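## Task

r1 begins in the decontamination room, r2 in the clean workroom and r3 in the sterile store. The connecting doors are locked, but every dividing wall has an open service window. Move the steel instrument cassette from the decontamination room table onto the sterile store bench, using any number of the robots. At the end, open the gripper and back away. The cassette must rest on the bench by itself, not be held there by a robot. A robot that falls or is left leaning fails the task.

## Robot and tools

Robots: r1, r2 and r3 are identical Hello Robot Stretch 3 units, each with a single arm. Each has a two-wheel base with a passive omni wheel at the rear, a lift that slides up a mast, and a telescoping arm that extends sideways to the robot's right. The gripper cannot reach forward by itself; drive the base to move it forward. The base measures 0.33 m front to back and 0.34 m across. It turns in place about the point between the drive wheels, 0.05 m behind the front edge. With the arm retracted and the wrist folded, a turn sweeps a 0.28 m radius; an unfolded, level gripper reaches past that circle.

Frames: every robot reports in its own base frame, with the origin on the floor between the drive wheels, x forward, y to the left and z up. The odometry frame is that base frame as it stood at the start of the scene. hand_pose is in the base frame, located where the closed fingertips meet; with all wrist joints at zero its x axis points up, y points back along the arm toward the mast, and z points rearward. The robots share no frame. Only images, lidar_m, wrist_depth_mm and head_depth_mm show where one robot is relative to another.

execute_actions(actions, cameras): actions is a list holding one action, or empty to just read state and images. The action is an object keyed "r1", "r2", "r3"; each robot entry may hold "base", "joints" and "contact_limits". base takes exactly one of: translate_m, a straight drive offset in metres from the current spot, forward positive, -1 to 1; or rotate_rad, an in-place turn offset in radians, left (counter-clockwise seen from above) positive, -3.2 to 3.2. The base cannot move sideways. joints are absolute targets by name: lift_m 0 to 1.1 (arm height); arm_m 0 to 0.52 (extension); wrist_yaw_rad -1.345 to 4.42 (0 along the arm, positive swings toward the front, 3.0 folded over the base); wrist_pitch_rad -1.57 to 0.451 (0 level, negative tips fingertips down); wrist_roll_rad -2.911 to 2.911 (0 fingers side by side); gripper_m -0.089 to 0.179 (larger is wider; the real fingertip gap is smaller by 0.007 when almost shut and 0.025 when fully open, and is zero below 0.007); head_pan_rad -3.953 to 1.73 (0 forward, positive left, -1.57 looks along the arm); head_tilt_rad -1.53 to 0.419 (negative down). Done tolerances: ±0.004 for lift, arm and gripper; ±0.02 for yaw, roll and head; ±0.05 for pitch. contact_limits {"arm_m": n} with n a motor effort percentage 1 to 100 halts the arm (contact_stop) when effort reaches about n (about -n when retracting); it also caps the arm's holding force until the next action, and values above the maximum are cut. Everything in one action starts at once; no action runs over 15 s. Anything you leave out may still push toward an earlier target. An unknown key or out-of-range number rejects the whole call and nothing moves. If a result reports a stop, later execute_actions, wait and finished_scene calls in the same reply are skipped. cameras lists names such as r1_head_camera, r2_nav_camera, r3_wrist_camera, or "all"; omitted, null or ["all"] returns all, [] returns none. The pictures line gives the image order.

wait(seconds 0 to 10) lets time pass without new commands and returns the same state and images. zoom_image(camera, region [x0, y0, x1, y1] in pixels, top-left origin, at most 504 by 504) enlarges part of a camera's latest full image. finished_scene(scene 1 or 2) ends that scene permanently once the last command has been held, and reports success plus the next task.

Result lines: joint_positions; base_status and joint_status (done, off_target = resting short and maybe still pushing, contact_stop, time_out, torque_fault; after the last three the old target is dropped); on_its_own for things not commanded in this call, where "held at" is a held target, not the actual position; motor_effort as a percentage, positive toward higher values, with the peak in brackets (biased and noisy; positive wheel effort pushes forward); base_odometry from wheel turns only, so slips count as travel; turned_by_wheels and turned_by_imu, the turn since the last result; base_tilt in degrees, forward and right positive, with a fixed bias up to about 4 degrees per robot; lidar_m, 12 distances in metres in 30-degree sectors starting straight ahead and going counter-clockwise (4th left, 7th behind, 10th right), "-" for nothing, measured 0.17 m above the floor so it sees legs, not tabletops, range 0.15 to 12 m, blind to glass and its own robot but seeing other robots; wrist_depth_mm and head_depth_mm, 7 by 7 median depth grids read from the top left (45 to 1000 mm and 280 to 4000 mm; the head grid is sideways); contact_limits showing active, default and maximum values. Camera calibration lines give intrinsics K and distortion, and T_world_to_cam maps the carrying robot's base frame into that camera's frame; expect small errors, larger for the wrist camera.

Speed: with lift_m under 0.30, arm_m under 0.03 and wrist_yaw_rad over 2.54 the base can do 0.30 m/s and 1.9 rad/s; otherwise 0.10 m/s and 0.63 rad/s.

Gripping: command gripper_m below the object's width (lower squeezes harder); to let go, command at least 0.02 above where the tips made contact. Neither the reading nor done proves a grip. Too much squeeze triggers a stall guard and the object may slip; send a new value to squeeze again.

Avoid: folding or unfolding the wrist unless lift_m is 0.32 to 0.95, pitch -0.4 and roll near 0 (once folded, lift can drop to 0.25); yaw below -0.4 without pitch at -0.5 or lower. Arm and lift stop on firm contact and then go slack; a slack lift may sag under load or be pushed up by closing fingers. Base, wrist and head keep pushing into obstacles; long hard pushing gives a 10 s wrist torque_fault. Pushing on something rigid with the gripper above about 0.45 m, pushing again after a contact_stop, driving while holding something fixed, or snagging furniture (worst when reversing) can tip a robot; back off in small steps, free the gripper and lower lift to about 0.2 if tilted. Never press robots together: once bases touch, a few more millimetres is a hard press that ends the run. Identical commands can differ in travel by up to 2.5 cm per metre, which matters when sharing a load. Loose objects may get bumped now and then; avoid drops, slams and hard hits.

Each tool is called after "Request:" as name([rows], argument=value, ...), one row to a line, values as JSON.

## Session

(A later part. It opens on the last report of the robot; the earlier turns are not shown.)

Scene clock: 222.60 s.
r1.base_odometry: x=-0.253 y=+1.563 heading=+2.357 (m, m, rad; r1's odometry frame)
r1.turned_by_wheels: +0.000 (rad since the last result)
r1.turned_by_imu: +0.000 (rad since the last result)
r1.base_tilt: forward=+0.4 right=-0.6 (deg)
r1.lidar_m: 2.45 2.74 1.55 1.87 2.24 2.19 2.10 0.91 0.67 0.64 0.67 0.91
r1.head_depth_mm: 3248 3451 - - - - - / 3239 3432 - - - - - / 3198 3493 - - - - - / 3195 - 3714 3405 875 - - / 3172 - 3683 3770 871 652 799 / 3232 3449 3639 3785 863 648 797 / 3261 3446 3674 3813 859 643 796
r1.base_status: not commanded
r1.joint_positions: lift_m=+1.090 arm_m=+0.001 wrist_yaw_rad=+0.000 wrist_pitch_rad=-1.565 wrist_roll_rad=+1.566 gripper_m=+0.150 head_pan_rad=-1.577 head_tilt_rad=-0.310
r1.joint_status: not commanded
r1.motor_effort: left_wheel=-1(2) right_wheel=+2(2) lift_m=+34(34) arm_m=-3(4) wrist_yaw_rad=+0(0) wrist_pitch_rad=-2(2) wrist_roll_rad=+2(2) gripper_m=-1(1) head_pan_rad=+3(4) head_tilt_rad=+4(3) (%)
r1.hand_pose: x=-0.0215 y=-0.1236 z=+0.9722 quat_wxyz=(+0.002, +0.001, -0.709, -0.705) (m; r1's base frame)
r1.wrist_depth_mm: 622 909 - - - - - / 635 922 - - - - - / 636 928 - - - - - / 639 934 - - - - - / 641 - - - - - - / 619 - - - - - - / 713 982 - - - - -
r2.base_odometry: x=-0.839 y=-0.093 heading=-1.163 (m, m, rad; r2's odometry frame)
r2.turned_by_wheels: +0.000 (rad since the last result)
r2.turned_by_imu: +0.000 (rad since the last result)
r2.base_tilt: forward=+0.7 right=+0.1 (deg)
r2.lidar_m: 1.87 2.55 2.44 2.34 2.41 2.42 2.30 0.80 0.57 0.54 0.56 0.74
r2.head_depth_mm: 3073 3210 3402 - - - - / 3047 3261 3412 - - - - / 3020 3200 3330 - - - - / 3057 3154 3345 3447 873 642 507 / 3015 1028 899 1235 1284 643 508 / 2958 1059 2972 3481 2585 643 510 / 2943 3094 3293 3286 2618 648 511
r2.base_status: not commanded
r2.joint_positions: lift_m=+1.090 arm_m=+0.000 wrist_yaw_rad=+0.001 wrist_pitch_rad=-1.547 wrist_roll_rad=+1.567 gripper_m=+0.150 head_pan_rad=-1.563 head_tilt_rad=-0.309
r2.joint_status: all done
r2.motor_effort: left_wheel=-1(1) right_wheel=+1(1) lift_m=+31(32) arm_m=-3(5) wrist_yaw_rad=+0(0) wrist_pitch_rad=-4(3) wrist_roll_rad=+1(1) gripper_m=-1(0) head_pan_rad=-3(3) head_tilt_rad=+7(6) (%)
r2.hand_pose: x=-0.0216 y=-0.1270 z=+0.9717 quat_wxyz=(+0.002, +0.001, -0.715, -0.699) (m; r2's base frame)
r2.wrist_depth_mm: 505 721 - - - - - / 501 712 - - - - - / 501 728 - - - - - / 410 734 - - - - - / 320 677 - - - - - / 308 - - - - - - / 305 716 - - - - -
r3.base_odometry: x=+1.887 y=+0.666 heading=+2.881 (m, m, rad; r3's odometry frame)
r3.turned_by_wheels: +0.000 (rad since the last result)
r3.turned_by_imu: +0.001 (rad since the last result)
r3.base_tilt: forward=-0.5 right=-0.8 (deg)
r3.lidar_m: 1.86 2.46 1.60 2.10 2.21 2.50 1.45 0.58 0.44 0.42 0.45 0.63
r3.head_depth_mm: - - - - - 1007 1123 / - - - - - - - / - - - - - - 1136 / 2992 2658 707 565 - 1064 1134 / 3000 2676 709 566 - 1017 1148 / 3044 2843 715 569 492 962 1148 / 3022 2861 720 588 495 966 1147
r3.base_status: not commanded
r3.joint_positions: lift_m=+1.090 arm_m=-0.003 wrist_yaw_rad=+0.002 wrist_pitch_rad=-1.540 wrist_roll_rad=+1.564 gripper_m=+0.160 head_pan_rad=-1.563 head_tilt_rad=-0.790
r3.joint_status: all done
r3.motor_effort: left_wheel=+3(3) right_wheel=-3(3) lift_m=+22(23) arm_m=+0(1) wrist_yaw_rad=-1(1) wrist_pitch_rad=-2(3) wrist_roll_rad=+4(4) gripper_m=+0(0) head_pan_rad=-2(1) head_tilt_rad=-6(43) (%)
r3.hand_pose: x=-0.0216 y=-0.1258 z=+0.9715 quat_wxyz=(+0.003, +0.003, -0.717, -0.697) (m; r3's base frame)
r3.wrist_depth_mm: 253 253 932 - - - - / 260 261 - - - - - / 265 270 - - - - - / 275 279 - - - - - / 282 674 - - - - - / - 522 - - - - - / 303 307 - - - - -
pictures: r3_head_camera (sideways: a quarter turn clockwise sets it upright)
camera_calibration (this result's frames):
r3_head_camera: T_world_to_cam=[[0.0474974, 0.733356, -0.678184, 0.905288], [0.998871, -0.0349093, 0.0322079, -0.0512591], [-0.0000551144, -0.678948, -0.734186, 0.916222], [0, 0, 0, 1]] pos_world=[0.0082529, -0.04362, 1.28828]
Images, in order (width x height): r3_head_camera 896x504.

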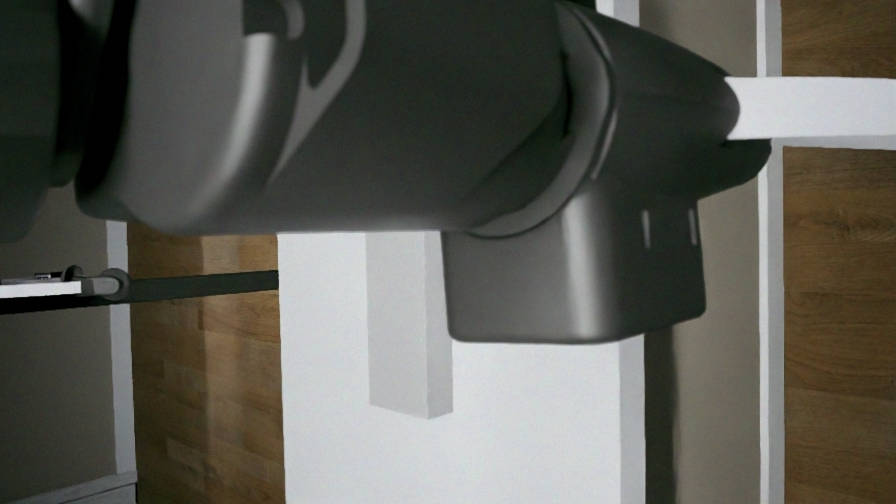

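Request:
execute_actions([
  {"r3":{"base":{"translate_m":0.065},"joints":{"arm_m":0.35}}},
], cameras=[])

Request:
execute_actions([
  {"r3":{"joints":{"lift_m":1.003}}},
], cameras=["r3_wrist_camera"])

Request:
execute_actions([
  {"r3":{"joints":{"gripper_m":0.02}}},
], cameras=[])

Request:
execute_actions([
  {"r3":{"joints":{"lift_m":1.09}}},
], cameras=[])

Request:
execute_actions([
  {"r3":{"joints":{"arm_m":0.0,"head_pan_rad":1.57,"head_tilt_rad":-0.4}}},
], cameras=["r3_wrist_camera","r3_nav_camera"])

Scene clock: 231.60 s.
r1.base_odometry: x=-0.253 y=+1.563 heading=+2.357 (m, m, rad; r1's odometry frame)
r1.turned_by_wheels: +0.000 (rad since the last result)
r1.turned_by_imu: +0.000 (rad since the last result)
r1.base_tilt: forward=+0.4 right=-0.5 (deg)
r1.lidar_m: 2.45 2.72 1.56 1.87 2.24 2.19 2.10 0.91 0.67 0.64 0.66 0.91
r1.head_depth_mm: 3216 3386 - - - - - / 3236 3465 - - - - - / 3213 3447 - - - - - / 3169 - 3751 3437 873 - - / 3169 - 3675 3810 869 650 797 / 3201 3414 3694 3804 865 646 797 / 3234 3431 3632 3756 861 644 796
r1.base_status: not commanded
r1.joint_positions: lift_m=+1.090 arm_m=+0.001 wrist_yaw_rad=+0.000 wrist_pitch_rad=-1.565 wrist_roll_rad=+1.566 gripper_m=+0.150 head_pan_rad=-1.577 head_tilt_rad=-0.310
r1.joint_status: not commanded
r1.motor_effort: left_wheel=-2(1) right_wheel=+2(2) lift_m=+34(34) arm_m=-4(3) wrist_yaw_rad=+0(0) wrist_pitch_rad=-3(3) wrist_roll_rad=+1(1) gripper_m=+0(0) head_pan_rad=+3(3) head_tilt_rad=+3(4) (%)
r1.hand_pose: x=-0.0215 y=-0.1236 z=+0.9722 quat_wxyz=(+0.002, +0.001, -0.709, -0.705) (m; r1's base frame)
r1.wrist_depth_mm: 620 906 - - - - - / 631 902 - - - - - / 641 929 - - - - - / 636 904 - - - - - / 644 - - - - - - / 613 - - - - - - / 701 946 - - - - -
r2.base_odometry: x=-0.839 y=-0.093 heading=-1.163 (m, m, rad; r2's odometry frame)
r2.turned_by_wheels: +0.000 (rad since the last result)
r2.turned_by_imu: +0.001 (rad since the last result)
r2.base_tilt: forward=+0.9 right=+0.0 (deg)
r2.lidar_m: 1.87 2.54 2.45 2.33 2.41 2.41 2.30 0.79 0.57 0.54 0.56 0.75
r2.head_depth_mm: 3084 3238 3356 - - - - / 3048 3221 3383 - - - - / 3040 3205 3334 - - - - / 2994 3138 528 578 731 641 506 / 3002 1066 528 2560 1277 643 508 / 2949 3085 3218 3488 2573 646 510 / 3002 3112 3228 3328 2611 648 512
r2.base_status: not commanded
r2.joint_positions: lift_m=+1.090 arm_m=+0.000 wrist_yaw_rad=+0.001 wrist_pitch_rad=-1.547 wrist_roll_rad=+1.567 gripper_m=+0.150 head_pan_rad=-1.563 head_tilt_rad=-0.309
r2.joint_status: not commanded
r2.motor_effort: left_wheel=-1(2) right_wheel=+1(1) lift_m=+32(31) arm_m=-3(3) wrist_yaw_rad=+0(0) wrist_pitch_rad=-3(3) wrist_roll_rad=+1(1) gripper_m=+0(0) head_pan_rad=-3(3) head_tilt_rad=+7(7) (%)
r2.hand_pose: x=-0.0216 y=-0.1270 z=+0.9717 quat_wxyz=(+0.002, +0.001, -0.715, -0.699) (m; r2's base frame)
r2.wrist_depth_mm: 500 731 - - - - - / 508 731 - - - - - / 497 729 - - - - - / 409 730 - - - - - / 318 688 - - - - - / 315 - - - - - - / 302 705 - - - - -
r3.base_odometry: x=+1.824 y=+0.683 heading=+2.881 (m, m, rad; r3's odometry frame)
r3.turned_by_wheels: +0.000 (rad since the last result)
r3.turned_by_imu: +0.001 (rad since the last result)
r3.base_tilt: forward=-0.5 right=-0.6 (deg)
r3.lidar_m: 1.86 2.39 1.57 2.10 2.21 2.57 1.46 0.58 0.44 0.43 0.45 0.63
r3.head_depth_mm: 3032 2661 690 567 486 967 1123 / 2939 2720 696 558 485 966 1132 / 3109 2741 699 561 486 966 1132 / - 2669 705 563 488 968 1138 / 3024 2783 710 565 492 970 1141 / 3039 2821 716 585 494 971 1150 / 3028 2894 719 587 496 972 1147
r3.base_status: done
r3.joint_positions: lift_m=+1.090 arm_m=+0.350 wrist_yaw_rad=+0.000 wrist_pitch_rad=-1.542 wrist_roll_rad=+1.566 gripper_m=+0.160 head_pan_rad=-1.563 head_tilt_rad=-0.790
r3.joint_status: all done
r3.motor_effort: left_wheel=+3(10) right_wheel=-2(5) lift_m=+23(23) arm_m=+3(2) wrist_yaw_rad=+0(1) wrist_pitch_rad=-2(3) wrist_roll_rad=+3(4) gripper_m=+0(0) head_pan_rad=-2(2) head_tilt_rad=-6(7) (%)
r3.hand_pose: x=-0.0215 y=-0.4777 z=+0.9716 quat_wxyz=(+0.002, +0.002, -0.717, -0.697) (m; r3's base frame)
r3.wrist_depth_mm: 251 249 247 245 245 248 243 / 260 256 256 225 253 252 255 / 268 268 262 230 259 260 261 / 278 272 269 238 268 268 - / - 280 279 245 278 274 - / - 292 288 255 285 - - / 307 301 302 302 298 295 -
pictures: none
No camera images: the call's "cameras" was empty. Leave "cameras" out to get every camera's image.

Scene clock: 233.23 s.
r1.base_odometry: x=-0.253 y=+1.563 heading=+2.357 (m, m, rad; r1's odometry frame)
r1.turned_by_wheels: +0.000 (rad since the last result)
r1.turned_by_imu: +0.000 (rad since the last result)
r1.base_tilt: forward=+0.4 right=-0.5 (deg)
r1.lidar_m: 2.44 2.73 1.55 1.87 2.24 2.18 2.10 0.91 0.67 0.64 0.66 0.91
r1.head_depth_mm: 3240 3438 - - - - - / 3265 3438 - - - - - / 3199 3465 - - - - - / 3178 - 3758 3437 873 - - / 3183 - 3698 3771 870 650 798 / 3195 3431 3675 3764 863 648 798 / 3237 3417 3644 3778 859 645 796
r1.base_status: not commanded
r1.joint_positions: lift_m=+1.090 arm_m=+0.001 wrist_yaw_rad=+0.000 wrist_pitch_rad=-1.565 wrist_roll_rad=+1.566 gripper_m=+0.150 head_pan_rad=-1.577 head_tilt_rad=-0.310
r1.joint_status: not commanded
r1.motor_effort: left_wheel=-2(2) right_wheel=+2(2) lift_m=+34(34) arm_m=-3(4) wrist_yaw_rad=+0(0) wrist_pitch_rad=-3(2) wrist_roll_rad=+2(1) gripper_m=+0(0) head_pan_rad=+3(3) head_tilt_rad=+3(4) (%)
r1.hand_pose: x=-0.0215 y=-0.1236 z=+0.9722 quat_wxyz=(+0.002, +0.001, -0.709, -0.705) (m; r1's base frame)
r1.wrist_depth_mm: 628 914 - - - - - / 627 934 - - - - - / 654 926 - - - - - / 648 933 - - - - - / 645 - - - - - - / 630 - - - - - - / 692 970 - - - - -
r2.base_odometry: x=-0.839 y=-0.093 heading=-1.163 (m, m, rad; r2's odometry frame)
r2.turned_by_wheels: +0.000 (rad since the last result)
r2.turned_by_imu: +0.000 (rad since the last result)
r2.base_tilt: forward=+0.9 right=+0.1 (deg)
r2.lidar_m: 1.87 2.54 2.44 2.34 2.41 2.41 2.31 0.79 0.57 0.54 0.56 0.74
r2.head_depth_mm: 3054 3225 3454 - - - - / 3068 3223 3388 - - - - / 3066 3209 3285 - - - - / 3050 3097 2200 562 717 629 507 / 2980 3066 718 1229 832 641 507 / 2974 3143 2544 3518 2574 644 511 / 2949 3112 3272 3298 2621 647 512
r2.base_status: not commanded
r2.joint_positions: lift_m=+1.090 arm_m=+0.000 wrist_yaw_rad=+0.001 wrist_pitch_rad=-1.547 wrist_roll_rad=+1.567 gripper_m=+0.150 head_pan_rad=-1.563 head_tilt_rad=-0.309
r2.joint_status: not commanded
r2.motor_effort: left_wheel=-2(1) right_wheel=+1(1) lift_m=+31(32) arm_m=-3(3) wrist_yaw_rad=+0(0) wrist_pitch_rad=-3(3) wrist_roll_rad=+1(1) gripper_m=+0(1) head_pan_rad=-3(3) head_tilt_rad=+6(7) (%)
r2.hand_pose: x=-0.0216 y=-0.1270 z=+0.9717 quat_wxyz=(+0.002, +0.001, -0.715, -0.699) (m; r2's base frame)
r2.wrist_depth_mm: 495 717 - - - - - / 505 733 - - - - - / 499 714 - - - - - / 415 715 - - - - - / 320 694 - - - - - / 312 - - - - - - / 306 710 - - - - -
r3.base_odometry: x=+1.824 y=+0.683 heading=+2.881 (m, m, rad; r3's odometry frame)
r3.turned_by_wheels: +0.000 (rad since the last result)
r3.turned_by_imu: +0.000 (rad since the last result)
r3.base_tilt: forward=-0.5 right=-0.7 (deg)
r3.lidar_m: 1.87 2.39 1.56 2.10 2.21 2.56 1.46 0.58 0.44 0.43 0.45 0.63
r3.head_depth_mm: - 2707 690 568 484 963 1128 / 3020 2859 696 557 485 963 1134 / - 2875 702 559 487 967 1137 / 2906 - 684 561 488 970 1139 / 3083 2766 710 566 492 969 1144 / 3050 2843 716 583 494 968 1141 / 3122 2826 718 587 494 970 1146
r3.base_status: not commanded
r3.joint_positions: lift_m=+1.003 arm_m=+0.350 wrist_yaw_rad=+0.000 wrist_pitch_rad=-1.542 wrist_roll_rad=+1.566 gripper_m=+0.160 head_pan_rad=-1.563 head_tilt_rad=-0.790
r3.joint_status: all done
r3.motor_effort: left_wheel=+2(2) right_wheel=-3(2) lift_m=+14(19) arm_m=+3(3) wrist_yaw_rad=-1(0) wrist_pitch_rad=-2(2) wrist_roll_rad=+3(3) gripper_m=-1(0) head_pan_rad=-3(2) head_tilt_rad=-7(6) (%)
r3.hand_pose: x=-0.0215 y=-0.4777 z=+0.8852 quat_wxyz=(+0.002, +0.002, -0.717, -0.697) (m; r3's base frame)
r3.wrist_depth_mm: 169 169 167 138 138 164 165 / 174 174 172 141 142 171 170 / 180 179 178 145 146 176 176 / 186 184 183 150 151 181 181 / 190 191 188 154 185 186 186 / - 198 194 161 191 - 192 / 205 203 201 166 199 200 199
pictures: r3_wrist_camera
camera_calibration (this result's frames):
r3_wrist_camera: T_world_to_cam=[[-0.0366978, 0.99919, -0.0164928, 0.482789], [0.976838, 0.0393486, 0.21033, -0.124231], [0.210809, -0.00839211, -0.977491, 1.02898], [0, 0, 0, 1]] pos_world=[-0.0778467, -0.468874, 1.03991]
Images, in order (width x height): r3_wrist_camera 644x364.

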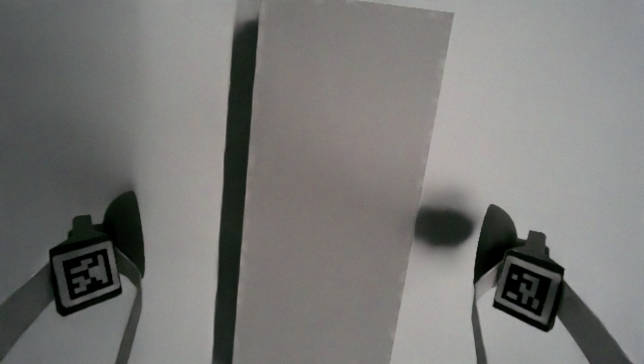

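Scene clock: 235.13 s.
r1.base_odometry: x=-0.253 y=+1.563 heading=+2.357 (m, m, rad; r1's odometry frame)
r1.turned_by_wheels: +0.000 (rad since the last result)
r1.turned_by_imu: +0.000 (rad since the last result)
r1.base_tilt: forward=+0.4 right=-0.5 (deg)
r1.lidar_m: 2.45 2.73 1.55 1.87 2.24 2.19 2.10 0.91 0.67 0.64 0.66 0.91
r1.head_depth_mm: 3219 3420 - - - - - / 3261 3436 - - - - - / 3183 3479 - - - - - / 3146 - 3755 3417 873 - - / 3179 - 3697 3763 870 650 799 / 3232 3441 3638 3782 862 648 796 / 3249 3412 3619 3774 861 644 796
r1.base_status: not commanded
r1.joint_positions: lift_m=+1.090 arm_m=+0.001 wrist_yaw_rad=+0.000 wrist_pitch_rad=-1.565 wrist_roll_rad=+1.566 gripper_m=+0.150 head_pan_rad=-1.577 head_tilt_rad=-0.310
r1.joint_status: not commanded
r1.motor_effort: left_wheel=-2(1) right_wheel=+2(2) lift_m=+34(35) arm_m=-3(3) wrist_yaw_rad=+0(1) wrist_pitch_rad=-3(3) wrist_roll_rad=+2(2) gripper_m=+0(0) head_pan_rad=+3(3) head_tilt_rad=+3(3) (%)
r1.hand_pose: x=-0.0215 y=-0.1236 z=+0.9722 quat_wxyz=(+0.002, +0.001, -0.709, -0.705) (m; r1's base frame)
r1.wrist_depth_mm: 630 908 - - - - - / 641 937 - - - - - / 637 947 - - - - - / 657 941 - - - - - / 650 - - - - - - / 623 - - - - - - / 716 995 - - - - -
r2.base_odometry: x=-0.839 y=-0.093 heading=-1.163 (m, m, rad; r2's odometry frame)
r2.turned_by_wheels: +0.000 (rad since the last result)
r2.turned_by_imu: +0.000 (rad since the last result)
r2.base_tilt: forward=+0.9 right=-0.1 (deg)
r2.lidar_m: 1.86 2.53 2.45 2.33 2.40 2.42 2.30 0.79 0.57 0.54 0.56 0.75
r2.head_depth_mm: 3073 3182 3403 - - - - / 3071 3207 3340 - - - - / 3009 3180 3366 - - - - / 2996 3085 2187 561 704 618 506 / 3031 3135 720 1221 834 635 507 / 3030 3091 2554 3504 2584 645 510 / 2944 3091 3263 3319 2597 648 511
r2.base_status: not commanded
r2.joint_positions: lift_m=+1.090 arm_m=+0.000 wrist_yaw_rad=+0.001 wrist_pitch_rad=-1.547 wrist_roll_rad=+1.567 gripper_m=+0.150 head_pan_rad=-1.563 head_tilt_rad=-0.309
r2.joint_status: not commanded
r2.motor_effort: left_wheel=-2(1) right_wheel=+1(0) lift_m=+31(32) arm_m=-3(3) wrist_yaw_rad=+0(0) wrist_pitch_rad=-3(4) wrist_roll_rad=+1(1) gripper_m=+0(0) head_pan_rad=-3(3) head_tilt_rad=+7(7) (%)
r2.hand_pose: x=-0.0216 y=-0.1270 z=+0.9717 quat_wxyz=(+0.002, +0.001, -0.715, -0.699) (m; r2's base frame)
r2.wrist_depth_mm: 503 705 - - - - - / 495 721 - - - - - / 496 715 - - - - - / 416 729 - - - - - / 315 670 - - - - - / 310 - - - - - - / 306 719 - - - - -
r3.base_odometry: x=+1.824 y=+0.683 heading=+2.881 (m, m, rad; r3's odometry frame)
r3.turned_by_wheels: +0.000 (rad since the last result)
r3.turned_by_imu: +0.000 (rad since the last result)
r3.base_tilt: forward=-0.4 right=-0.6 (deg)
r3.lidar_m: 1.86 2.38 1.57 2.11 2.21 2.57 1.46 0.59 0.44 0.43 0.45 0.63
r3.head_depth_mm: - 2677 692 568 484 965 1127 / 3077 2821 697 557 484 971 1137 / - 2849 700 560 486 970 1131 / 2929 - 706 563 488 966 1142 / 3013 2774 711 565 491 972 1139 / 3085 2829 716 585 493 970 1142 / 3054 2861 719 586 495 979 1151
r3.base_status: not commanded
r3.joint_positions: lift_m=+1.003 arm_m=+0.350 wrist_yaw_rad=+0.000 wrist_pitch_rad=-1.548 wrist_roll_rad=+1.568 gripper_m=+0.021 head_pan_rad=-1.563 head_tilt_rad=-0.790
r3.joint_status: all done
r3.motor_effort: left_wheel=+2(2) right_wheel=-2(2) lift_m=+15(15) arm_m=+3(3) wrist_yaw_rad=+0(1) wrist_pitch_rad=-1(3) wrist_roll_rad=+2(3) gripper_m=-23(100) head_pan_rad=-2(2) head_tilt_rad=-6(6) (%)
r3.hand_pose: x=-0.0215 y=-0.4760 z=+0.8852 quat_wxyz=(+0.002, +0.001, -0.715, -0.699) (m; r3's base frame)
r3.wrist_depth_mm: 168 168 166 137 139 166 165 / 173 173 171 141 142 170 170 / 178 179 176 146 174 176 175 / 184 183 152 151 180 182 182 / 191 190 156 155 156 188 188 / 197 196 161 160 161 194 194 / 203 203 167 166 200 201 200
pictures: none
No camera images: the call's "cameras" was empty. Leave "cameras" out to get every camera's image.

Scene clock: 236.77 s.
r1.base_odometry: x=-0.253 y=+1.563 heading=+2.357 (m, m, rad; r1's odometry frame)
r1.turned_by_wheels: +0.000 (rad since the last result)
r1.turned_by_imu: +0.000 (rad since the last result)
r1.base_tilt: forward=+0.4 right=-0.5 (deg)
r1.lidar_m: 2.45 2.73 1.56 1.87 2.25 2.19 2.10 0.91 0.67 0.64 0.66 0.91
r1.head_depth_mm: 3226 3400 - - - - - / 3226 3452 - - - - - / 3165 3462 - - - - - / 3181 - 3715 3409 873 - - / 3153 - 3653 3779 867 652 798 / 3222 3414 3646 3790 862 647 798 / 3235 3425 3646 3775 860 645 796
r1.base_status: not commanded
r1.joint_positions: lift_m=+1.090 arm_m=+0.001 wrist_yaw_rad=+0.000 wrist_pitch_rad=-1.565 wrist_roll_rad=+1.566 gripper_m=+0.150 head_pan_rad=-1.577 head_tilt_rad=-0.310
r1.joint_status: not commanded
r1.motor_effort: left_wheel=-1(1) right_wheel=+2(2) lift_m=+34(34) arm_m=-4(3) wrist_yaw_rad=+0(0) wrist_pitch_rad=-3(3) wrist_roll_rad=+2(1) gripper_m=-1(0) head_pan_rad=+3(3) head_tilt_rad=+3(4) (%)
r1.hand_pose: x=-0.0215 y=-0.1236 z=+0.9722 quat_wxyz=(+0.002, +0.001, -0.709, -0.705) (m; r1's base frame)
r1.wrist_depth_mm: 626 892 - - - - - / 639 933 - - - - - / 631 934 - - - - - / 654 946 - - - - - / 641 - - - - - - / 616 - - - - - - / 710 974 - - - - -
r2.base_odometry: x=-0.839 y=-0.093 heading=-1.163 (m, m, rad; r2's odometry frame)
r2.turned_by_wheels: +0.000 (rad since the last result)
r2.turned_by_imu: +0.000 (rad since the last result)
r2.base_tilt: forward=+0.7 right=+0.0 (deg)
r2.lidar_m: 1.87 2.54 2.45 2.34 2.40 2.42 2.30 0.79 0.57 0.54 0.56 0.75
r2.head_depth_mm: 3064 3215 3413 - - - - / 3054 3248 3398 - - - - / 3028 3217 3404 - - - - / 2996 3109 529 577 612 641 506 / 2989 1059 527 2543 757 643 507 / 3004 3058 3267 3472 2575 645 510 / 2970 3121 3285 3250 2627 649 512
r2.base_status: not commanded
r2.joint_positions: lift_m=+1.090 arm_m=+0.000 wrist_yaw_rad=+0.001 wrist_pitch_rad=-1.547 wrist_roll_rad=+1.567 gripper_m=+0.150 head_pan_rad=-1.563 head_tilt_rad=-0.309
r2.joint_status: not commanded
r2.motor_effort: left_wheel=-2(2) right_wheel=+1(1) lift_m=+32(32) arm_m=-3(3) wrist_yaw_rad=+0(0) wrist_pitch_rad=-4(3) wrist_roll_rad=+1(2) gripper_m=+1(0) head_pan_rad=-3(3) head_tilt_rad=+6(6) (%)
r2.hand_pose: x=-0.0216 y=-0.1270 z=+0.9717 quat_wxyz=(+0.002, +0.001, -0.715, -0.699) (m; r2's base frame)
r2.wrist_depth_mm: 514 737 - - - - - / 501 740 - - - - - / 504 720 - - - - - / 409 732 - - - - - / 317 677 - - - - - / 308 - - - - - - / 308 725 - - - - -
r3.base_odometry: x=+1.824 y=+0.683 heading=+2.881 (m, m, rad; r3's odometry frame)
r3.turned_by_wheels: +0.000 (rad since the last result)
r3.turned_by_imu: +0.000 (rad since the last result)
r3.base_tilt: forward=-0.5 right=-0.7 (deg)
r3.lidar_m: 1.87 2.39 1.56 2.10 2.21 2.56 1.46 0.59 0.44 0.43 0.45 0.63
r3.head_depth_mm: 3096 2697 692 567 486 964 1125 / 2928 2711 534 570 484 968 1134 / 3122 2775 520 573 486 964 1137 / - 2590 525 577 490 962 1145 / 3018 2796 528 579 492 969 1139 / 3061 2786 715 584 494 973 1153 / 3069 2819 720 587 495 970 1156
r3.base_status: not commanded
r3.joint_positions: lift_m=+1.090 arm_m=+0.350 wrist_yaw_rad=+0.000 wrist_pitch_rad=-1.547 wrist_roll_rad=+1.568 gripper_m=+0.021 head_pan_rad=-1.563 head_tilt_rad=-0.790
r3.joint_status: all done
r3.motor_effort: left_wheel=+2(3) right_wheel=-3(3) lift_m=+24(28) arm_m=+3(3) wrist_yaw_rad=-1(0) wrist_pitch_rad=-1(1) wrist_roll_rad=+1(1) gripper_m=-23(23) head_pan_rad=-2(2) head_tilt_rad=-6(7) (%)
r3.hand_pose: x=-0.0215 y=-0.4764 z=+0.9716 quat_wxyz=(+0.002, +0.001, -0.715, -0.699) (m; r3's base frame)
r3.wrist_depth_mm: 251 248 245 138 139 245 244 / 257 257 255 141 144 251 253 / 269 265 259 145 256 261 261 / 274 271 153 150 266 269 - / 284 281 156 156 156 277 - / 296 290 162 160 161 285 - / - 301 167 166 296 297 -
pictures: none
No camera images: the call's "cameras" was empty. Leave "cameras" out to get every camera's image.

Scene clock: 240.53 s.
r1.base_odometry: x=-0.253 y=+1.563 heading=+2.357 (m, m, rad; r1's odometry frame)
r1.turned_by_wheels: +0.000 (rad since the last result)
r1.turned_by_imu: +0.000 (rad since the last result)
r1.base_tilt: forward=+0.4 right=-0.5 (deg)
r1.lidar_m: 2.45 2.73 1.55 1.87 2.24 2.19 2.10 0.91 0.67 0.64 0.66 0.91
r1.head_depth_mm: 3227 3433 - - - - - / 3252 3438 - - - - - / 3193 3451 - - - - - / 3181 - 3675 3465 872 - - / 3170 - 3678 3812 868 651 799 / 3234 3435 3657 3772 864 648 799 / 3226 3458 3650 3766 858 644 797
r1.base_status: not commanded
r1.joint_positions: lift_m=+1.090 arm_m=+0.001 wrist_yaw_rad=+0.000 wrist_pitch_rad=-1.565 wrist_roll_rad=+1.566 gripper_m=+0.150 head_pan_rad=-1.577 head_tilt_rad=-0.310
r1.joint_status: not commanded
r1.motor_effort: left_wheel=-2(2) right_wheel=+2(2) lift_m=+34(35) arm_m=-4(4) wrist_yaw_rad=+0(0) wrist_pitch_rad=-3(2) wrist_roll_rad=+2(2) gripper_m=+0(0) head_pan_rad=+3(3) head_tilt_rad=+3(3) (%)
r1.hand_pose: x=-0.0215 y=-0.1236 z=+0.9722 quat_wxyz=(+0.002, +0.001, -0.709, -0.705) (m; r1's base frame)
r1.wrist_depth_mm: 613 917 - - - - - / 634 894 - - - - - / 661 936 - - - - - / 639 912 - - - - - / 644 - - - - - - / 615 - - - - - - / 691 978 - - - - -
r2.base_odometry: x=-0.839 y=-0.093 heading=-1.163 (m, m, rad; r2's odometry frame)
r2.turned_by_wheels: +0.000 (rad since the last result)
r2.turned_by_imu: +0.000 (rad since the last result)
r2.base_tilt: forward=+0.7 right=+0.2 (deg)
r2.lidar_m: 1.87 2.54 2.44 2.33 2.40 2.42 2.31 0.79 0.57 0.54 0.56 0.75
r2.head_depth_mm: 3090 3231 3403 - - - - / 3059 3219 3387 - - - - / 3026 3221 3318 - - - - / 3025 3147 918 990 872 641 506 / 2980 1064 924 2567 1285 643 508 / 2977 3076 3296 3426 2589 646 510 / 3019 3163 3254 3317 2618 647 511
r2.base_status: not commanded
r2.joint_positions: lift_m=+1.090 arm_m=+0.000 wrist_yaw_rad=+0.001 wrist_pitch_rad=-1.547 wrist_roll_rad=+1.567 gripper_m=+0.150 head_pan_rad=-1.563 head_tilt_rad=-0.309
r2.joint_status: not commanded
r2.motor_effort: left_wheel=-2(2) right_wheel=+1(1) lift_m=+32(32) arm_m=-3(3) wrist_yaw_rad=+0(1) wrist_pitch_rad=-3(3) wrist_roll_rad=+1(1) gripper_m=+1(0) head_pan_rad=-3(3) head_tilt_rad=+7(7) (%)
r2.hand_pose: x=-0.0216 y=-0.1270 z=+0.9717 quat_wxyz=(+0.002, +0.001, -0.715, -0.699) (m; r2's base frame)
r2.wrist_depth_mm: 503 741 - - - - - / 496 692 - - - - - / 499 739 - - - - - / 406 725 - - - - - / 317 665 - - - - - / 309 - - - - - - / 306 730 - - - - -
r3.base_odometry: x=+1.824 y=+0.683 heading=+2.881 (m, m, rad; r3's odometry frame)
r3.turned_by_wheels: +0.000 (rad since the last result)
r3.turned_by_imu: +0.000 (rad since the last result)
r3.base_tilt: forward=-0.5 right=-0.8 (deg)
r3.lidar_m: 1.86 2.38 1.56 2.10 2.21 2.57 1.46 0.59 0.44 0.43 0.45 0.63
r3.head_depth_mm: 2054 2200 2321 2553 2021 1647 1352 / 2038 2189 2085 2551 2140 1660 1363 / 2031 2227 2162 2353 2167 1671 1357 / 2032 2201 2286 2360 2169 1672 1370 / 2030 2194 2313 2347 2195 1684 1365 / 2034 2188 2298 2383 2209 1712 1385 / 2062 2183 2310 2352 2229 1723 1420
r3.base_status: not commanded
r3.joint_positions: lift_m=+1.090 arm_m=+0.000 wrist_yaw_rad=+0.000 wrist_pitch_rad=-1.546 wrist_roll_rad=+1.568 gripper_m=+0.021 head_pan_rad=+1.563 head_tilt_rad=-0.408
r3.joint_status: all done
r3.motor_effort: left_wheel=+3(3) right_wheel=-2(3) lift_m=+24(25) arm_m=-3(4) wrist_yaw_rad=+1(1) wrist_pitch_rad=-1(1) wrist_roll_rad=+1(2) gripper_m=-23(24) head_pan_rad=+3(32) head_tilt_rad=+6(37) (%)
r3.hand_pose: x=-0.0215 y=-0.1273 z=+0.9715 quat_wxyz=(+0.002, +0.001, -0.716, -0.698) (m; r3's base frame)
r3.wrist_depth_mm: 250 253 706 137 138 - - / 259 261 736 142 141 - - / 268 267 749 146 147 - - / 274 279 152 150 - - - / 285 285 156 155 156 - - / 293 296 162 160 160 - - / 300 331 167 166 - - -
pictures: r3_nav_camera (sideways: a quarter turn counterclockwise sets it upright), r3_wrist_camera
camera_calibration (this result's frames):
r3_nav_camera: T_world_to_cam=[[-0.00461107, 0.399425, 0.916754, -1.15129], [0.999958, -0.00540389, 0.00738401, 0.0362712], [0.0079034, 0.91675, -0.399384, 0.477559], [0, 0, 0, 1]] pos_world=[-0.0453527, 0.0222473, 1.24591]
r3_wrist_camera: T_world_to_cam=[[-0.034718, 0.999318, -0.0125767, 0.130363], [0.976903, 0.0365889, 0.210528, -0.156724], [0.210845, -0.00497707, -0.977507, 1.11678], [0, 0, 0, 1]] pos_world=[-0.0778371, -0.118981, 1.12629]
Images, in order (width x height): r3_nav_camera 672x504, r3_wrist_camera 644x364.

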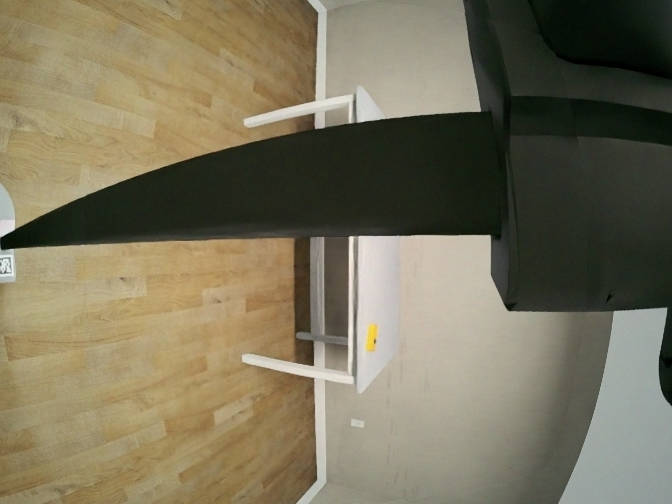

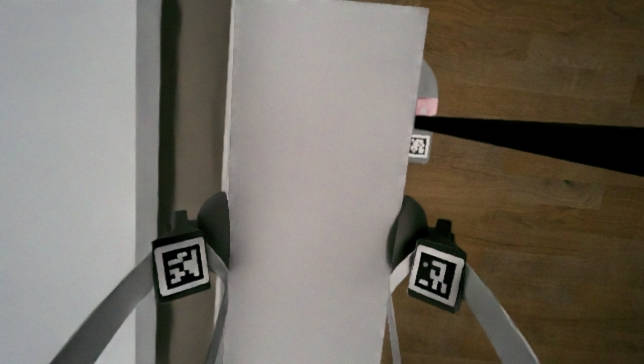

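Request:
execute_actions([
  {"r3":{"base":{"rotate_rad":1.56},"joints":{"head_pan_rad":-1.57,"head_tilt_rad":-0.7}}},
], cameras=[])

Request:
execute_actions([
  {"r3":{"base":{"translate_m":0.98}}},
], cameras=[])

Request:
execute_actions([
  {"r3":{"base":{"rotate_rad":1.56}}},
], cameras=[])

Request:
execute_actions([
  {"r3":{"joints":{"arm_m":0.45}}},
], cameras=["r3_nav_camera"])

Scene clock: 248.27 s.
r1.base_odometry: x=-0.253 y=+1.563 heading=+2.357 (m, m, rad; r1's odometry frame)
r1.turned_by_wheels: +0.000 (rad since the last result)
r1.turned_by_imu: +0.000 (rad since the last result)
r1.base_tilt: forward=+0.4 right=-0.5 (deg)
r1.lidar_m: 2.46 2.73 1.55 1.87 2.24 2.18 2.10 0.91 0.66 0.64 0.66 0.90
r1.head_depth_mm: 3252 3400 - - - - - / 3235 3429 - - - - - / 3203 3428 - - - - - / 3173 - 3704 3416 876 - - / 3157 - 3685 3782 869 650 797 / 3185 3422 3636 3785 864 648 796 / 3269 3442 3677 3792 861 645 795
r1.base_status: not commanded
r1.joint_positions: lift_m=+1.090 arm_m=+0.001 wrist_yaw_rad=+0.000 wrist_pitch_rad=-1.565 wrist_roll_rad=+1.566 gripper_m=+0.150 head_pan_rad=-1.577 head_tilt_rad=-0.310
r1.joint_status: not commanded
r1.motor_effort: left_wheel=-1(1) right_wheel=+2(2) lift_m=+34(34) arm_m=-3(4) wrist_yaw_rad=+0(0) wrist_pitch_rad=-2(2) wrist_roll_rad=+2(2) gripper_m=-1(1) head_pan_rad=+3(3) head_tilt_rad=+4(3) (%)
r1.hand_pose: x=-0.0215 y=-0.1236 z=+0.9722 quat_wxyz=(+0.002, +0.001, -0.709, -0.705) (m; r1's base frame)
r1.wrist_depth_mm: 626 914 - - - - - / 626 907 - - - - - / 643 908 - - - - - / 645 915 - - - - - / 648 - - - - - - / 625 - - - - - - / 708 985 - - - - -
r2.base_odometry: x=-0.839 y=-0.093 heading=-1.163 (m, m, rad; r2's odometry frame)
r2.turned_by_wheels: +0.000 (rad since the last result)
r2.turned_by_imu: +0.000 (rad since the last result)
r2.base_tilt: forward=+0.6 right=+0.2 (deg)
r2.lidar_m: 1.87 2.55 2.45 2.34 2.41 2.41 2.30 0.80 0.57 0.54 0.56 0.74
r2.head_depth_mm: 3068 3233 3385 - - - - / 3055 3236 3354 - - - - / 3008 3148 999 - - - - / 3036 3085 3333 3433 875 641 507 / 2950 863 2914 3193 1049 641 507 / 3010 862 3271 3493 2566 645 510 / 2950 3111 3312 3286 2578 649 513
r2.base_status: not commanded
r2.joint_positions: lift_m=+1.090 arm_m=+0.000 wrist_yaw_rad=+0.001 wrist_pitch_rad=-1.547 wrist_roll_rad=+1.567 gripper_m=+0.150 head_pan_rad=-1.563 head_tilt_rad=-0.309
r2.joint_status: not commanded
r2.motor_effort: left_wheel=-3(1) right_wheel=+1(1) lift_m=+31(32) arm_m=-3(3) wrist_yaw_rad=+0(0) wrist_pitch_rad=-3(3) wrist_roll_rad=+1(1) gripper_m=+1(0) head_pan_rad=-3(3) head_tilt_rad=+6(7) (%)
r2.hand_pose: x=-0.0216 y=-0.1270 z=+0.9717 quat_wxyz=(+0.002, +0.001, -0.715, -0.699) (m; r2's base frame)
r2.wrist_depth_mm: 502 720 - - - - - / 501 719 - - - - - / 505 733 - - - - - / 412 716 - - - - - / 316 678 - - - - - / 309 - - - - - - / 304 706 - - - - -
r3.base_odometry: x=+1.824 y=+0.683 heading=-1.843 (m, m, rad; r3's odometry frame)
r3.turned_by_wheels: +1.560 (rad since the last result)
r3.turned_by_imu: +1.585 (rad since the last result)
r3.base_tilt: forward=-0.6 right=-0.8 (deg)
r3.lidar_m: 2.10 1.66 2.56 1.49 0.59 0.44 0.43 0.45 0.63 1.82 2.38 1.57
r3.head_depth_mm: - - - - - 1256 285 / - - - - - - - / - - - - - - - / 1938 2207 2425 1981 - - 287 / 1942 2196 2441 1962 1658 1336 288 / 1974 2237 2451 1962 1614 1369 1162 / 1954 2203 2456 1992 1632 1388 1185
r3.base_status: done
r3.joint_positions: lift_m=+1.090 arm_m=+0.000 wrist_yaw_rad=+0.000 wrist_pitch_rad=-1.546 wrist_roll_rad=+1.568 gripper_m=+0.021 head_pan_rad=-1.563 head_tilt_rad=-0.691
r3.joint_status: all done
r3.motor_effort: left_wheel=-3(10) right_wheel=+1(6) lift_m=+24(24) arm_m=-3(3) wrist_yaw_rad=+0(1) wrist_pitch_rad=-2(1) wrist_roll_rad=+1(2) gripper_m=-23(23) head_pan_rad=-3(31) head_tilt_rad=-5(32) (%)
r3.hand_pose: x=-0.0215 y=-0.1273 z=+0.9715 quat_wxyz=(+0.002, +0.001, -0.716, -0.698) (m; r3's base frame)
r3.wrist_depth_mm: - - - 137 139 - - / - - - 141 141 - - / - - - 145 146 - - / - - 153 150 - - - / - - 155 156 156 - - / - - 162 160 161 - - / - - 167 164 - - -
pictures: none
No camera images: the call's "cameras" was empty. Leave "cameras" out to get every camera's image.

Scene clock: 259.47 s.
r1.base_odometry: x=-0.253 y=+1.563 heading=+2.357 (m, m, rad; r1's odometry frame)
r1.turned_by_wheels: +0.000 (rad since the last result)
r1.turned_by_imu: +0.001 (rad since the last result)
r1.base_tilt: forward=+0.3 right=-0.5 (deg)
r1.lidar_m: 2.45 2.73 1.55 1.87 2.24 2.18 2.10 0.92 0.67 0.64 0.66 0.91
r1.head_depth_mm: 3226 3462 - - - - - / 3265 3452 - - - - - / 3219 3487 - - - - - / 3179 - 3740 3418 871 - - / 3191 - 3635 3798 869 651 799 / 3207 3385 3648 3807 866 648 796 / 3217 3403 3640 3730 860 644 795
r1.base_status: not commanded
r1.joint_positions: lift_m=+1.090 arm_m=+0.001 wrist_yaw_rad=+0.000 wrist_pitch_rad=-1.565 wrist_roll_rad=+1.566 gripper_m=+0.150 head_pan_rad=-1.577 head_tilt_rad=-0.310
r1.joint_status: not commanded
r1.motor_effort: left_wheel=-2(1) right_wheel=+2(2) lift_m=+34(34) arm_m=-4(4) wrist_yaw_rad=+0(0) wrist_pitch_rad=-2(3) wrist_roll_rad=+2(1) gripper_m=+0(1) head_pan_rad=+3(3) head_tilt_rad=+4(3) (%)
r1.hand_pose: x=-0.0215 y=-0.1236 z=+0.9722 quat_wxyz=(+0.002, +0.001, -0.709, -0.705) (m; r1's base frame)
r1.wrist_depth_mm: 632 915 - - - - - / 634 917 - - - - - / 648 907 - - - - - / 652 962 - - - - - / 641 - - - - - - / 617 - - - - - - / 713 980 - - - - -
r2.base_odometry: x=-0.839 y=-0.093 heading=-1.163 (m, m, rad; r2's odometry frame)
r2.turned_by_wheels: +0.000 (rad since the last result)
r2.turned_by_imu: +0.001 (rad since the last result)
r2.base_tilt: forward=+0.6 right=+0.0 (deg)
r2.lidar_m: 1.87 2.54 2.44 2.34 2.40 2.41 2.31 0.80 0.57 0.54 0.56 0.75
r2.head_depth_mm: 3125 3221 3407 - - - - / 3039 3295 3371 - - - - / 2984 3250 3433 - - - - / 3006 3133 3323 3439 872 640 507 / 3017 1908 3260 3350 2164 644 507 / 2963 3112 3266 3460 2565 645 509 / 2991 3118 3265 3297 2584 648 512
r2.base_status: not commanded
r2.joint_positions: lift_m=+1.090 arm_m=+0.000 wrist_yaw_rad=+0.001 wrist_pitch_rad=-1.547 wrist_roll_rad=+1.567 gripper_m=+0.150 head_pan_rad=-1.563 head_tilt_rad=-0.309
r2.joint_status: not commanded
r2.motor_effort: left_wheel=-2(2) right_wheel=+1(1) lift_m=+31(32) arm_m=-3(3) wrist_yaw_rad=-1(1) wrist_pitch_rad=-3(3) wrist_roll_rad=+1(2) gripper_m=+1(0) head_pan_rad=-2(3) head_tilt_rad=+7(7) (%)
r2.hand_pose: x=-0.0216 y=-0.1270 z=+0.9717 quat_wxyz=(+0.002, +0.001, -0.715, -0.699) (m; r2's base frame)
r2.wrist_depth_mm: 503 735 - - - - - / 506 723 - - - - - / 503 711 - - - - - / 411 719 - - - - - / 316 674 - - - - - / 309 - - - - - - / 301 730 - - - - -
r3.base_odometry: x=+1.561 y=-0.261 heading=-1.843 (m, m, rad; r3's odometry frame)
r3.turned_by_wheels: +0.000 (rad since the last result)
r3.turned_by_imu: +0.000 (rad since the last result)
r3.base_tilt: forward=-0.5 right=-0.6 (deg)
r3.lidar_m: 1.12 1.17 0.91 2.47 1.94 1.45 1.42 1.48 2.04 2.31 0.77 1.15
r3.head_depth_mm: - - - - - 1286 286 / - - - - - - - / - - - - - - - / 1997 2245 2410 1947 - - 287 / 1975 2246 2449 1973 1661 1334 288 / 1970 2270 2464 1985 1619 1359 1155 / 1976 2224 2463 2002 1637 1338 1190
r3.base_status: done
r3.joint_positions: lift_m=+1.090 arm_m=+0.000 wrist_yaw_rad=+0.000 wrist_pitch_rad=-1.546 wrist_roll_rad=+1.568 gripper_m=+0.021 head_pan_rad=-1.563 head_tilt_rad=-0.691
r3.joint_status: not commanded
r3.motor_effort: left_wheel=-3(5) right_wheel=+1(6) lift_m=+25(25) arm_m=-3(3) wrist_yaw_rad=+0(1) wrist_pitch_rad=-1(1) wrist_roll_rad=+1(2) gripper_m=-23(23) head_pan_rad=-3(3) head_tilt_rad=-6(4) (%)
r3.hand_pose: x=-0.0215 y=-0.1273 z=+0.9715 quat_wxyz=(+0.002, +0.001, -0.716, -0.698) (m; r3's base frame)
r3.wrist_depth_mm: - - - 137 138 - - / - - - 141 142 - - / - - - 145 145 - - / - - 153 151 - - - / - - 156 155 156 - - / - - 162 160 161 - - / - - 169 166 - - -
pictures: none
No camera images: the call's "cameras" was empty. Leave "cameras" out to get every camera's image.

Scene clock: 262.93 s.
r1.base_odometry: x=-0.253 y=+1.563 heading=+2.357 (m, m, rad; r1's odometry frame)
r1.turned_by_wheels: +0.000 (rad since the last result)
r1.turned_by_imu: +0.000 (rad since the last result)
r1.base_tilt: forward=+0.4 right=-0.5 (deg)
r1.lidar_m: 2.44 2.73 1.56 1.87 2.24 2.19 2.10 0.91 0.67 0.64 0.66 0.91
r1.head_depth_mm: 3236 3429 - - - - - / 3253 3445 - - - - - / 3223 3470 - - - - - / 3172 - 3759 3400 872 - - / 3158 - 3681 3782 868 651 797 / 3243 3440 3642 3810 864 647 799 / 3230 3430 3636 3757 860 646 796
r1.base_status: not commanded
r1.joint_positions: lift_m=+1.090 arm_m=+0.001 wrist_yaw_rad=+0.000 wrist_pitch_rad=-1.565 wrist_roll_rad=+1.566 gripper_m=+0.150 head_pan_rad=-1.577 head_tilt_rad=-0.310
r1.joint_status: not commanded
r1.motor_effort: left_wheel=-1(2) right_wheel=+2(2) lift_m=+34(34) arm_m=-3(4) wrist_yaw_rad=-1(0) wrist_pitch_rad=-2(3) wrist_roll_rad=+2(2) gripper_m=+0(0) head_pan_rad=+3(3) head_tilt_rad=+3(3) (%)
r1.hand_pose: x=-0.0215 y=-0.1236 z=+0.9722 quat_wxyz=(+0.002, +0.001, -0.709, -0.705) (m; r1's base frame)
r1.wrist_depth_mm: 632 929 - - - - - / 638 933 - - - - - / 649 920 - - - - - / 662 959 - - - - - / 649 - - - - - - / 616 - - - - - - / 711 983 - - - - -
r2.base_odometry: x=-0.839 y=-0.093 heading=-1.163 (m, m, rad; r2's odometry frame)
r2.turned_by_wheels: +0.000 (rad since the last result)
r2.turned_by_imu: +0.000 (rad since the last result)
r2.base_tilt: forward=+0.9 right=+0.0 (deg)
r2.lidar_m: 1.87 2.54 2.45 2.34 2.41 2.41 2.30 0.79 0.57 0.54 0.56 0.75
r2.head_depth_mm: 3072 3229 3445 - - - - / 3058 3183 3391 - - - - / 3082 3190 3350 - - - - / 3015 3116 3310 3246 872 640 506 / 3029 3123 3301 3460 2574 643 507 / 3002 3153 3289 3490 2553 645 509 / 2963 3102 3286 3329 2596 650 512
r2.base_status: not commanded
r2.joint_positions: lift_m=+1.090 arm_m=+0.000 wrist_yaw_rad=+0.001 wrist_pitch_rad=-1.547 wrist_roll_rad=+1.567 gripper_m=+0.150 head_pan_rad=-1.563 head_tilt_rad=-0.309
r2.joint_status: not commanded
r2.motor_effort: left_wheel=-2(2) right_wheel=+1(1) lift_m=+32(32) arm_m=-3(3) wrist_yaw_rad=+0(1) wrist_pitch_rad=-3(4) wrist_roll_rad=+1(1) gripper_m=+0(1) head_pan_rad=-3(3) head_tilt_rad=+7(7) (%)
r2.hand_pose: x=-0.0216 y=-0.1270 z=+0.9717 quat_wxyz=(+0.002, +0.001, -0.715, -0.699) (m; r2's base frame)
r2.wrist_depth_mm: 506 728 - - - - - / 505 737 - - - - - / 494 724 - - - - - / 411 702 - - - - - / 319 675 - - - - - / 312 - - - - - - / 304 717 - - - - -
r3.base_odometry: x=+1.561 y=-0.261 heading=-0.283 (m, m, rad; r3's odometry frame)
r3.turned_by_wheels: +1.560 (rad since the last result)
r3.turned_by_imu: +1.585 (rad since the last result)
r3.base_tilt: forward=-0.4 right=-0.7 (deg)
r3.lidar_m: 2.47 1.96 1.46 1.41 1.48 2.03 2.30 0.77 1.15 1.12 1.17 0.91
r3.head_depth_mm: - - - - - 1278 286 / - - - - - - - / - - - - - - - / 1201 1360 1036 803 - - 287 / 1196 1361 1033 804 697 1331 289 / 1209 1360 1049 814 702 1377 1162 / 1194 1346 1052 819 706 1385 1189
r3.base_status: done
r3.joint_positions: lift_m=+1.090 arm_m=+0.000 wrist_yaw_rad=+0.000 wrist_pitch_rad=-1.546 wrist_roll_rad=+1.568 gripper_m=+0.021 head_pan_rad=-1.563 head_tilt_rad=-0.691
r3.joint_status: not commanded
r3.motor_effort: left_wheel=-3(10) right_wheel=+1(6) lift_m=+24(25) arm_m=-3(3) wrist_yaw_rad=+0(1) wrist_pitch_rad=-1(1) wrist_roll_rad=+2(2) gripper_m=-23(23) head_pan_rad=-2(2) head_tilt_rad=-6(5) (%)
r3.hand_pose: x=-0.0215 y=-0.1274 z=+0.9715 quat_wxyz=(+0.002, +0.001, -0.716, -0.698) (m; r3's base frame)
r3.wrist_depth_mm: - - - 138 139 - - / - - - 142 142 - - / 425 - - 145 146 - - / 428 - 152 149 - - - / 406 - 155 155 156 - - / 417 - 162 160 161 - - / 422 - 168 165 - - -
pictures: none
No camera images: the call's "cameras" was empty. Leave "cameras" out to get every camera's image.

Scene clock: 267.43 s.
r1.base_odometry: x=-0.253 y=+1.563 heading=+2.357 (m, m, rad; r1's odometry frame)
r1.turned_by_wheels: +0.000 (rad since the last result)
r1.turned_by_imu: +0.000 (rad since the last result)
r1.base_tilt: forward=+0.4 right=-0.5 (deg)
r1.lidar_m: 2.45 2.73 1.55 1.87 2.24 2.18 2.10 0.92 0.66 0.64 0.66 0.91
r1.head_depth_mm: 3228 3433 - - - - - / 3293 3427 - - - - - / 3192 3442 - - - - - / 3178 - 3708 3387 874 - - / 3158 - 3709 3760 871 650 795 / 3238 3419 3633 3767 865 646 798 / 3240 3425 3625 3781 859 645 797
r1.base_status: not commanded
r1.joint_positions: lift_m=+1.090 arm_m=+0.001 wrist_yaw_rad=+0.000 wrist_pitch_rad=-1.565 wrist_roll_rad=+1.566 gripper_m=+0.150 head_pan_rad=-1.577 head_tilt_rad=-0.310
r1.joint_status: not commanded
r1.motor_effort: left_wheel=-2(2) right_wheel=+2(2) lift_m=+34(34) arm_m=-3(3) wrist_yaw_rad=+0(1) wrist_pitch_rad=-3(3) wrist_roll_rad=+2(2) gripper_m=+0(0) head_pan_rad=+3(3) head_tilt_rad=+3(4) (%)
r1.hand_pose: x=-0.0215 y=-0.1236 z=+0.9722 quat_wxyz=(+0.002, +0.001, -0.709, -0.705) (m; r1's base frame)
r1.wrist_depth_mm: 635 903 - - - - - / 626 909 - - - - - / 641 925 - - - - - / 645 935 - - - - - / 644 - - - - - - / 609 - - - - - - / 727 998 - - - - -
r2.base_odometry: x=-0.839 y=-0.093 heading=-1.163 (m, m, rad; r2's odometry frame)
r2.turned_by_wheels: +0.000 (rad since the last result)
r2.turned_by_imu: +0.000 (rad since the last result)
r2.base_tilt: forward=+1.0 right=-0.1 (deg)
r2.lidar_m: 1.86 2.54 2.45 2.34 2.41 2.42 2.31 0.79 0.57 0.54 0.56 0.75
r2.head_depth_mm: 3105 3239 3394 - - - - / 3043 3234 3324 - - - - / 3021 3172 3356 - - - - / 3022 3121 3304 3243 874 643 505 / 2978 3126 3299 3497 2567 644 509 / 2941 3139 3260 3515 2563 646 510 / 2949 3155 3253 3314 2593 649 511
r2.base_status: not commanded
r2.joint_positions: lift_m=+1.090 arm_m=+0.000 wrist_yaw_rad=+0.001 wrist_pitch_rad=-1.547 wrist_roll_rad=+1.567 gripper_m=+0.150 head_pan_rad=-1.563 head_tilt_rad=-0.309
r2.joint_status: not commanded
r2.motor_effort: left_wheel=-1(1) right_wheel=+1(1) lift_m=+32(32) arm_m=-3(3) wrist_yaw_rad=+0(0) wrist_pitch_rad=-4(3) wrist_roll_rad=+1(1) gripper_m=+0(1) head_pan_rad=-3(3) head_tilt_rad=+6(7) (%)
r2.hand_pose: x=-0.0216 y=-0.1270 z=+0.9717 quat_wxyz=(+0.002, +0.001, -0.715, -0.699) (m; r2's base frame)
r2.wrist_depth_mm: 498 729 - - - - - / 495 725 - - - - - / 503 741 - - - - - / 416 710 - - - - - / 314 665 - - - - - / 312 - - - - - - / 305 734 - - - - -
r3.base_odometry: x=+1.561 y=-0.261 heading=-0.283 (m, m, rad; r3's odometry frame)
r3.turned_by_wheels: +0.000 (rad since the last result)
r3.turned_by_imu: +0.001 (rad since the last result)
r3.base_tilt: forward=-0.5 right=-0.6 (deg)
r3.lidar_m: 2.47 1.96 1.46 1.41 1.48 2.03 2.30 0.77 1.15 1.12 1.17 0.91
r3.head_depth_mm: 1198 1338 1004 788 679 1338 1160 / 1198 1339 966 788 681 1344 1169 / 1203 1354 620 793 688 1354 1162 / - 1380 626 800 693 1352 1173 / 1203 1355 921 806 696 1354 1180 / 1194 1350 1048 811 699 1371 1182 / 1205 1355 1054 819 702 1375 1179
r3.base_status: not commanded
r3.joint_positions: lift_m=+1.090 arm_m=+0.450 wrist_yaw_rad=+0.000 wrist_pitch_rad=-1.545 wrist_roll_rad=+1.568 gripper_m=+0.021 head_pan_rad=-1.563 head_tilt_rad=-0.691
r3.joint_status: all done
r3.motor_effort: left_wheel=-2(2) right_wheel=+1(1) lift_m=+24(25) arm_m=+3(2) wrist_yaw_rad=-1(1) wrist_pitch_rad=-2(1) wrist_roll_rad=+2(1) gripper_m=-23(23) head_pan_rad=-2(2) head_tilt_rad=-5(5) (%)
r3.hand_pose: x=-0.0215 y=-0.5769 z=+0.9715 quat_wxyz=(+0.001, +0.001, -0.716, -0.698) (m; r3's base frame)
r3.wrist_depth_mm: 343 346 336 137 139 - - / 353 355 346 142 142 - - / 371 366 360 146 360 - - / 380 373 153 150 364 - - / 389 390 155 155 155 - - / 398 406 163 160 161 - - / 412 415 168 166 417 - -
pictures: r3_nav_camera (sideways: a quarter turn counterclockwise sets it upright)
camera_calibration (this result's frames):
r3_nav_camera: T_world_to_cam=[[0.0125688, -0.639417, 0.768757, -0.958406], [-0.999908, -0.0119364, 0.00641982, 0.0497282], [0.00507124, -0.768767, -0.639508, 0.79], [0, 0, 0, 1]] pos_world=[0.0577634, -0.00490105, 1.24167]
Images, in order (width x height): r3_nav_camera 672x504.

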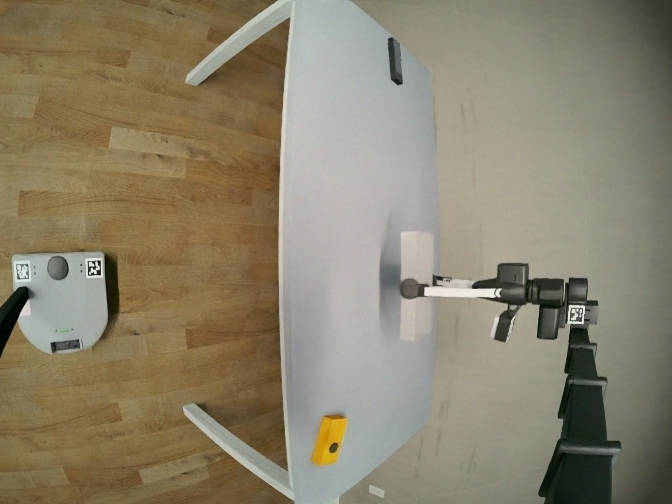

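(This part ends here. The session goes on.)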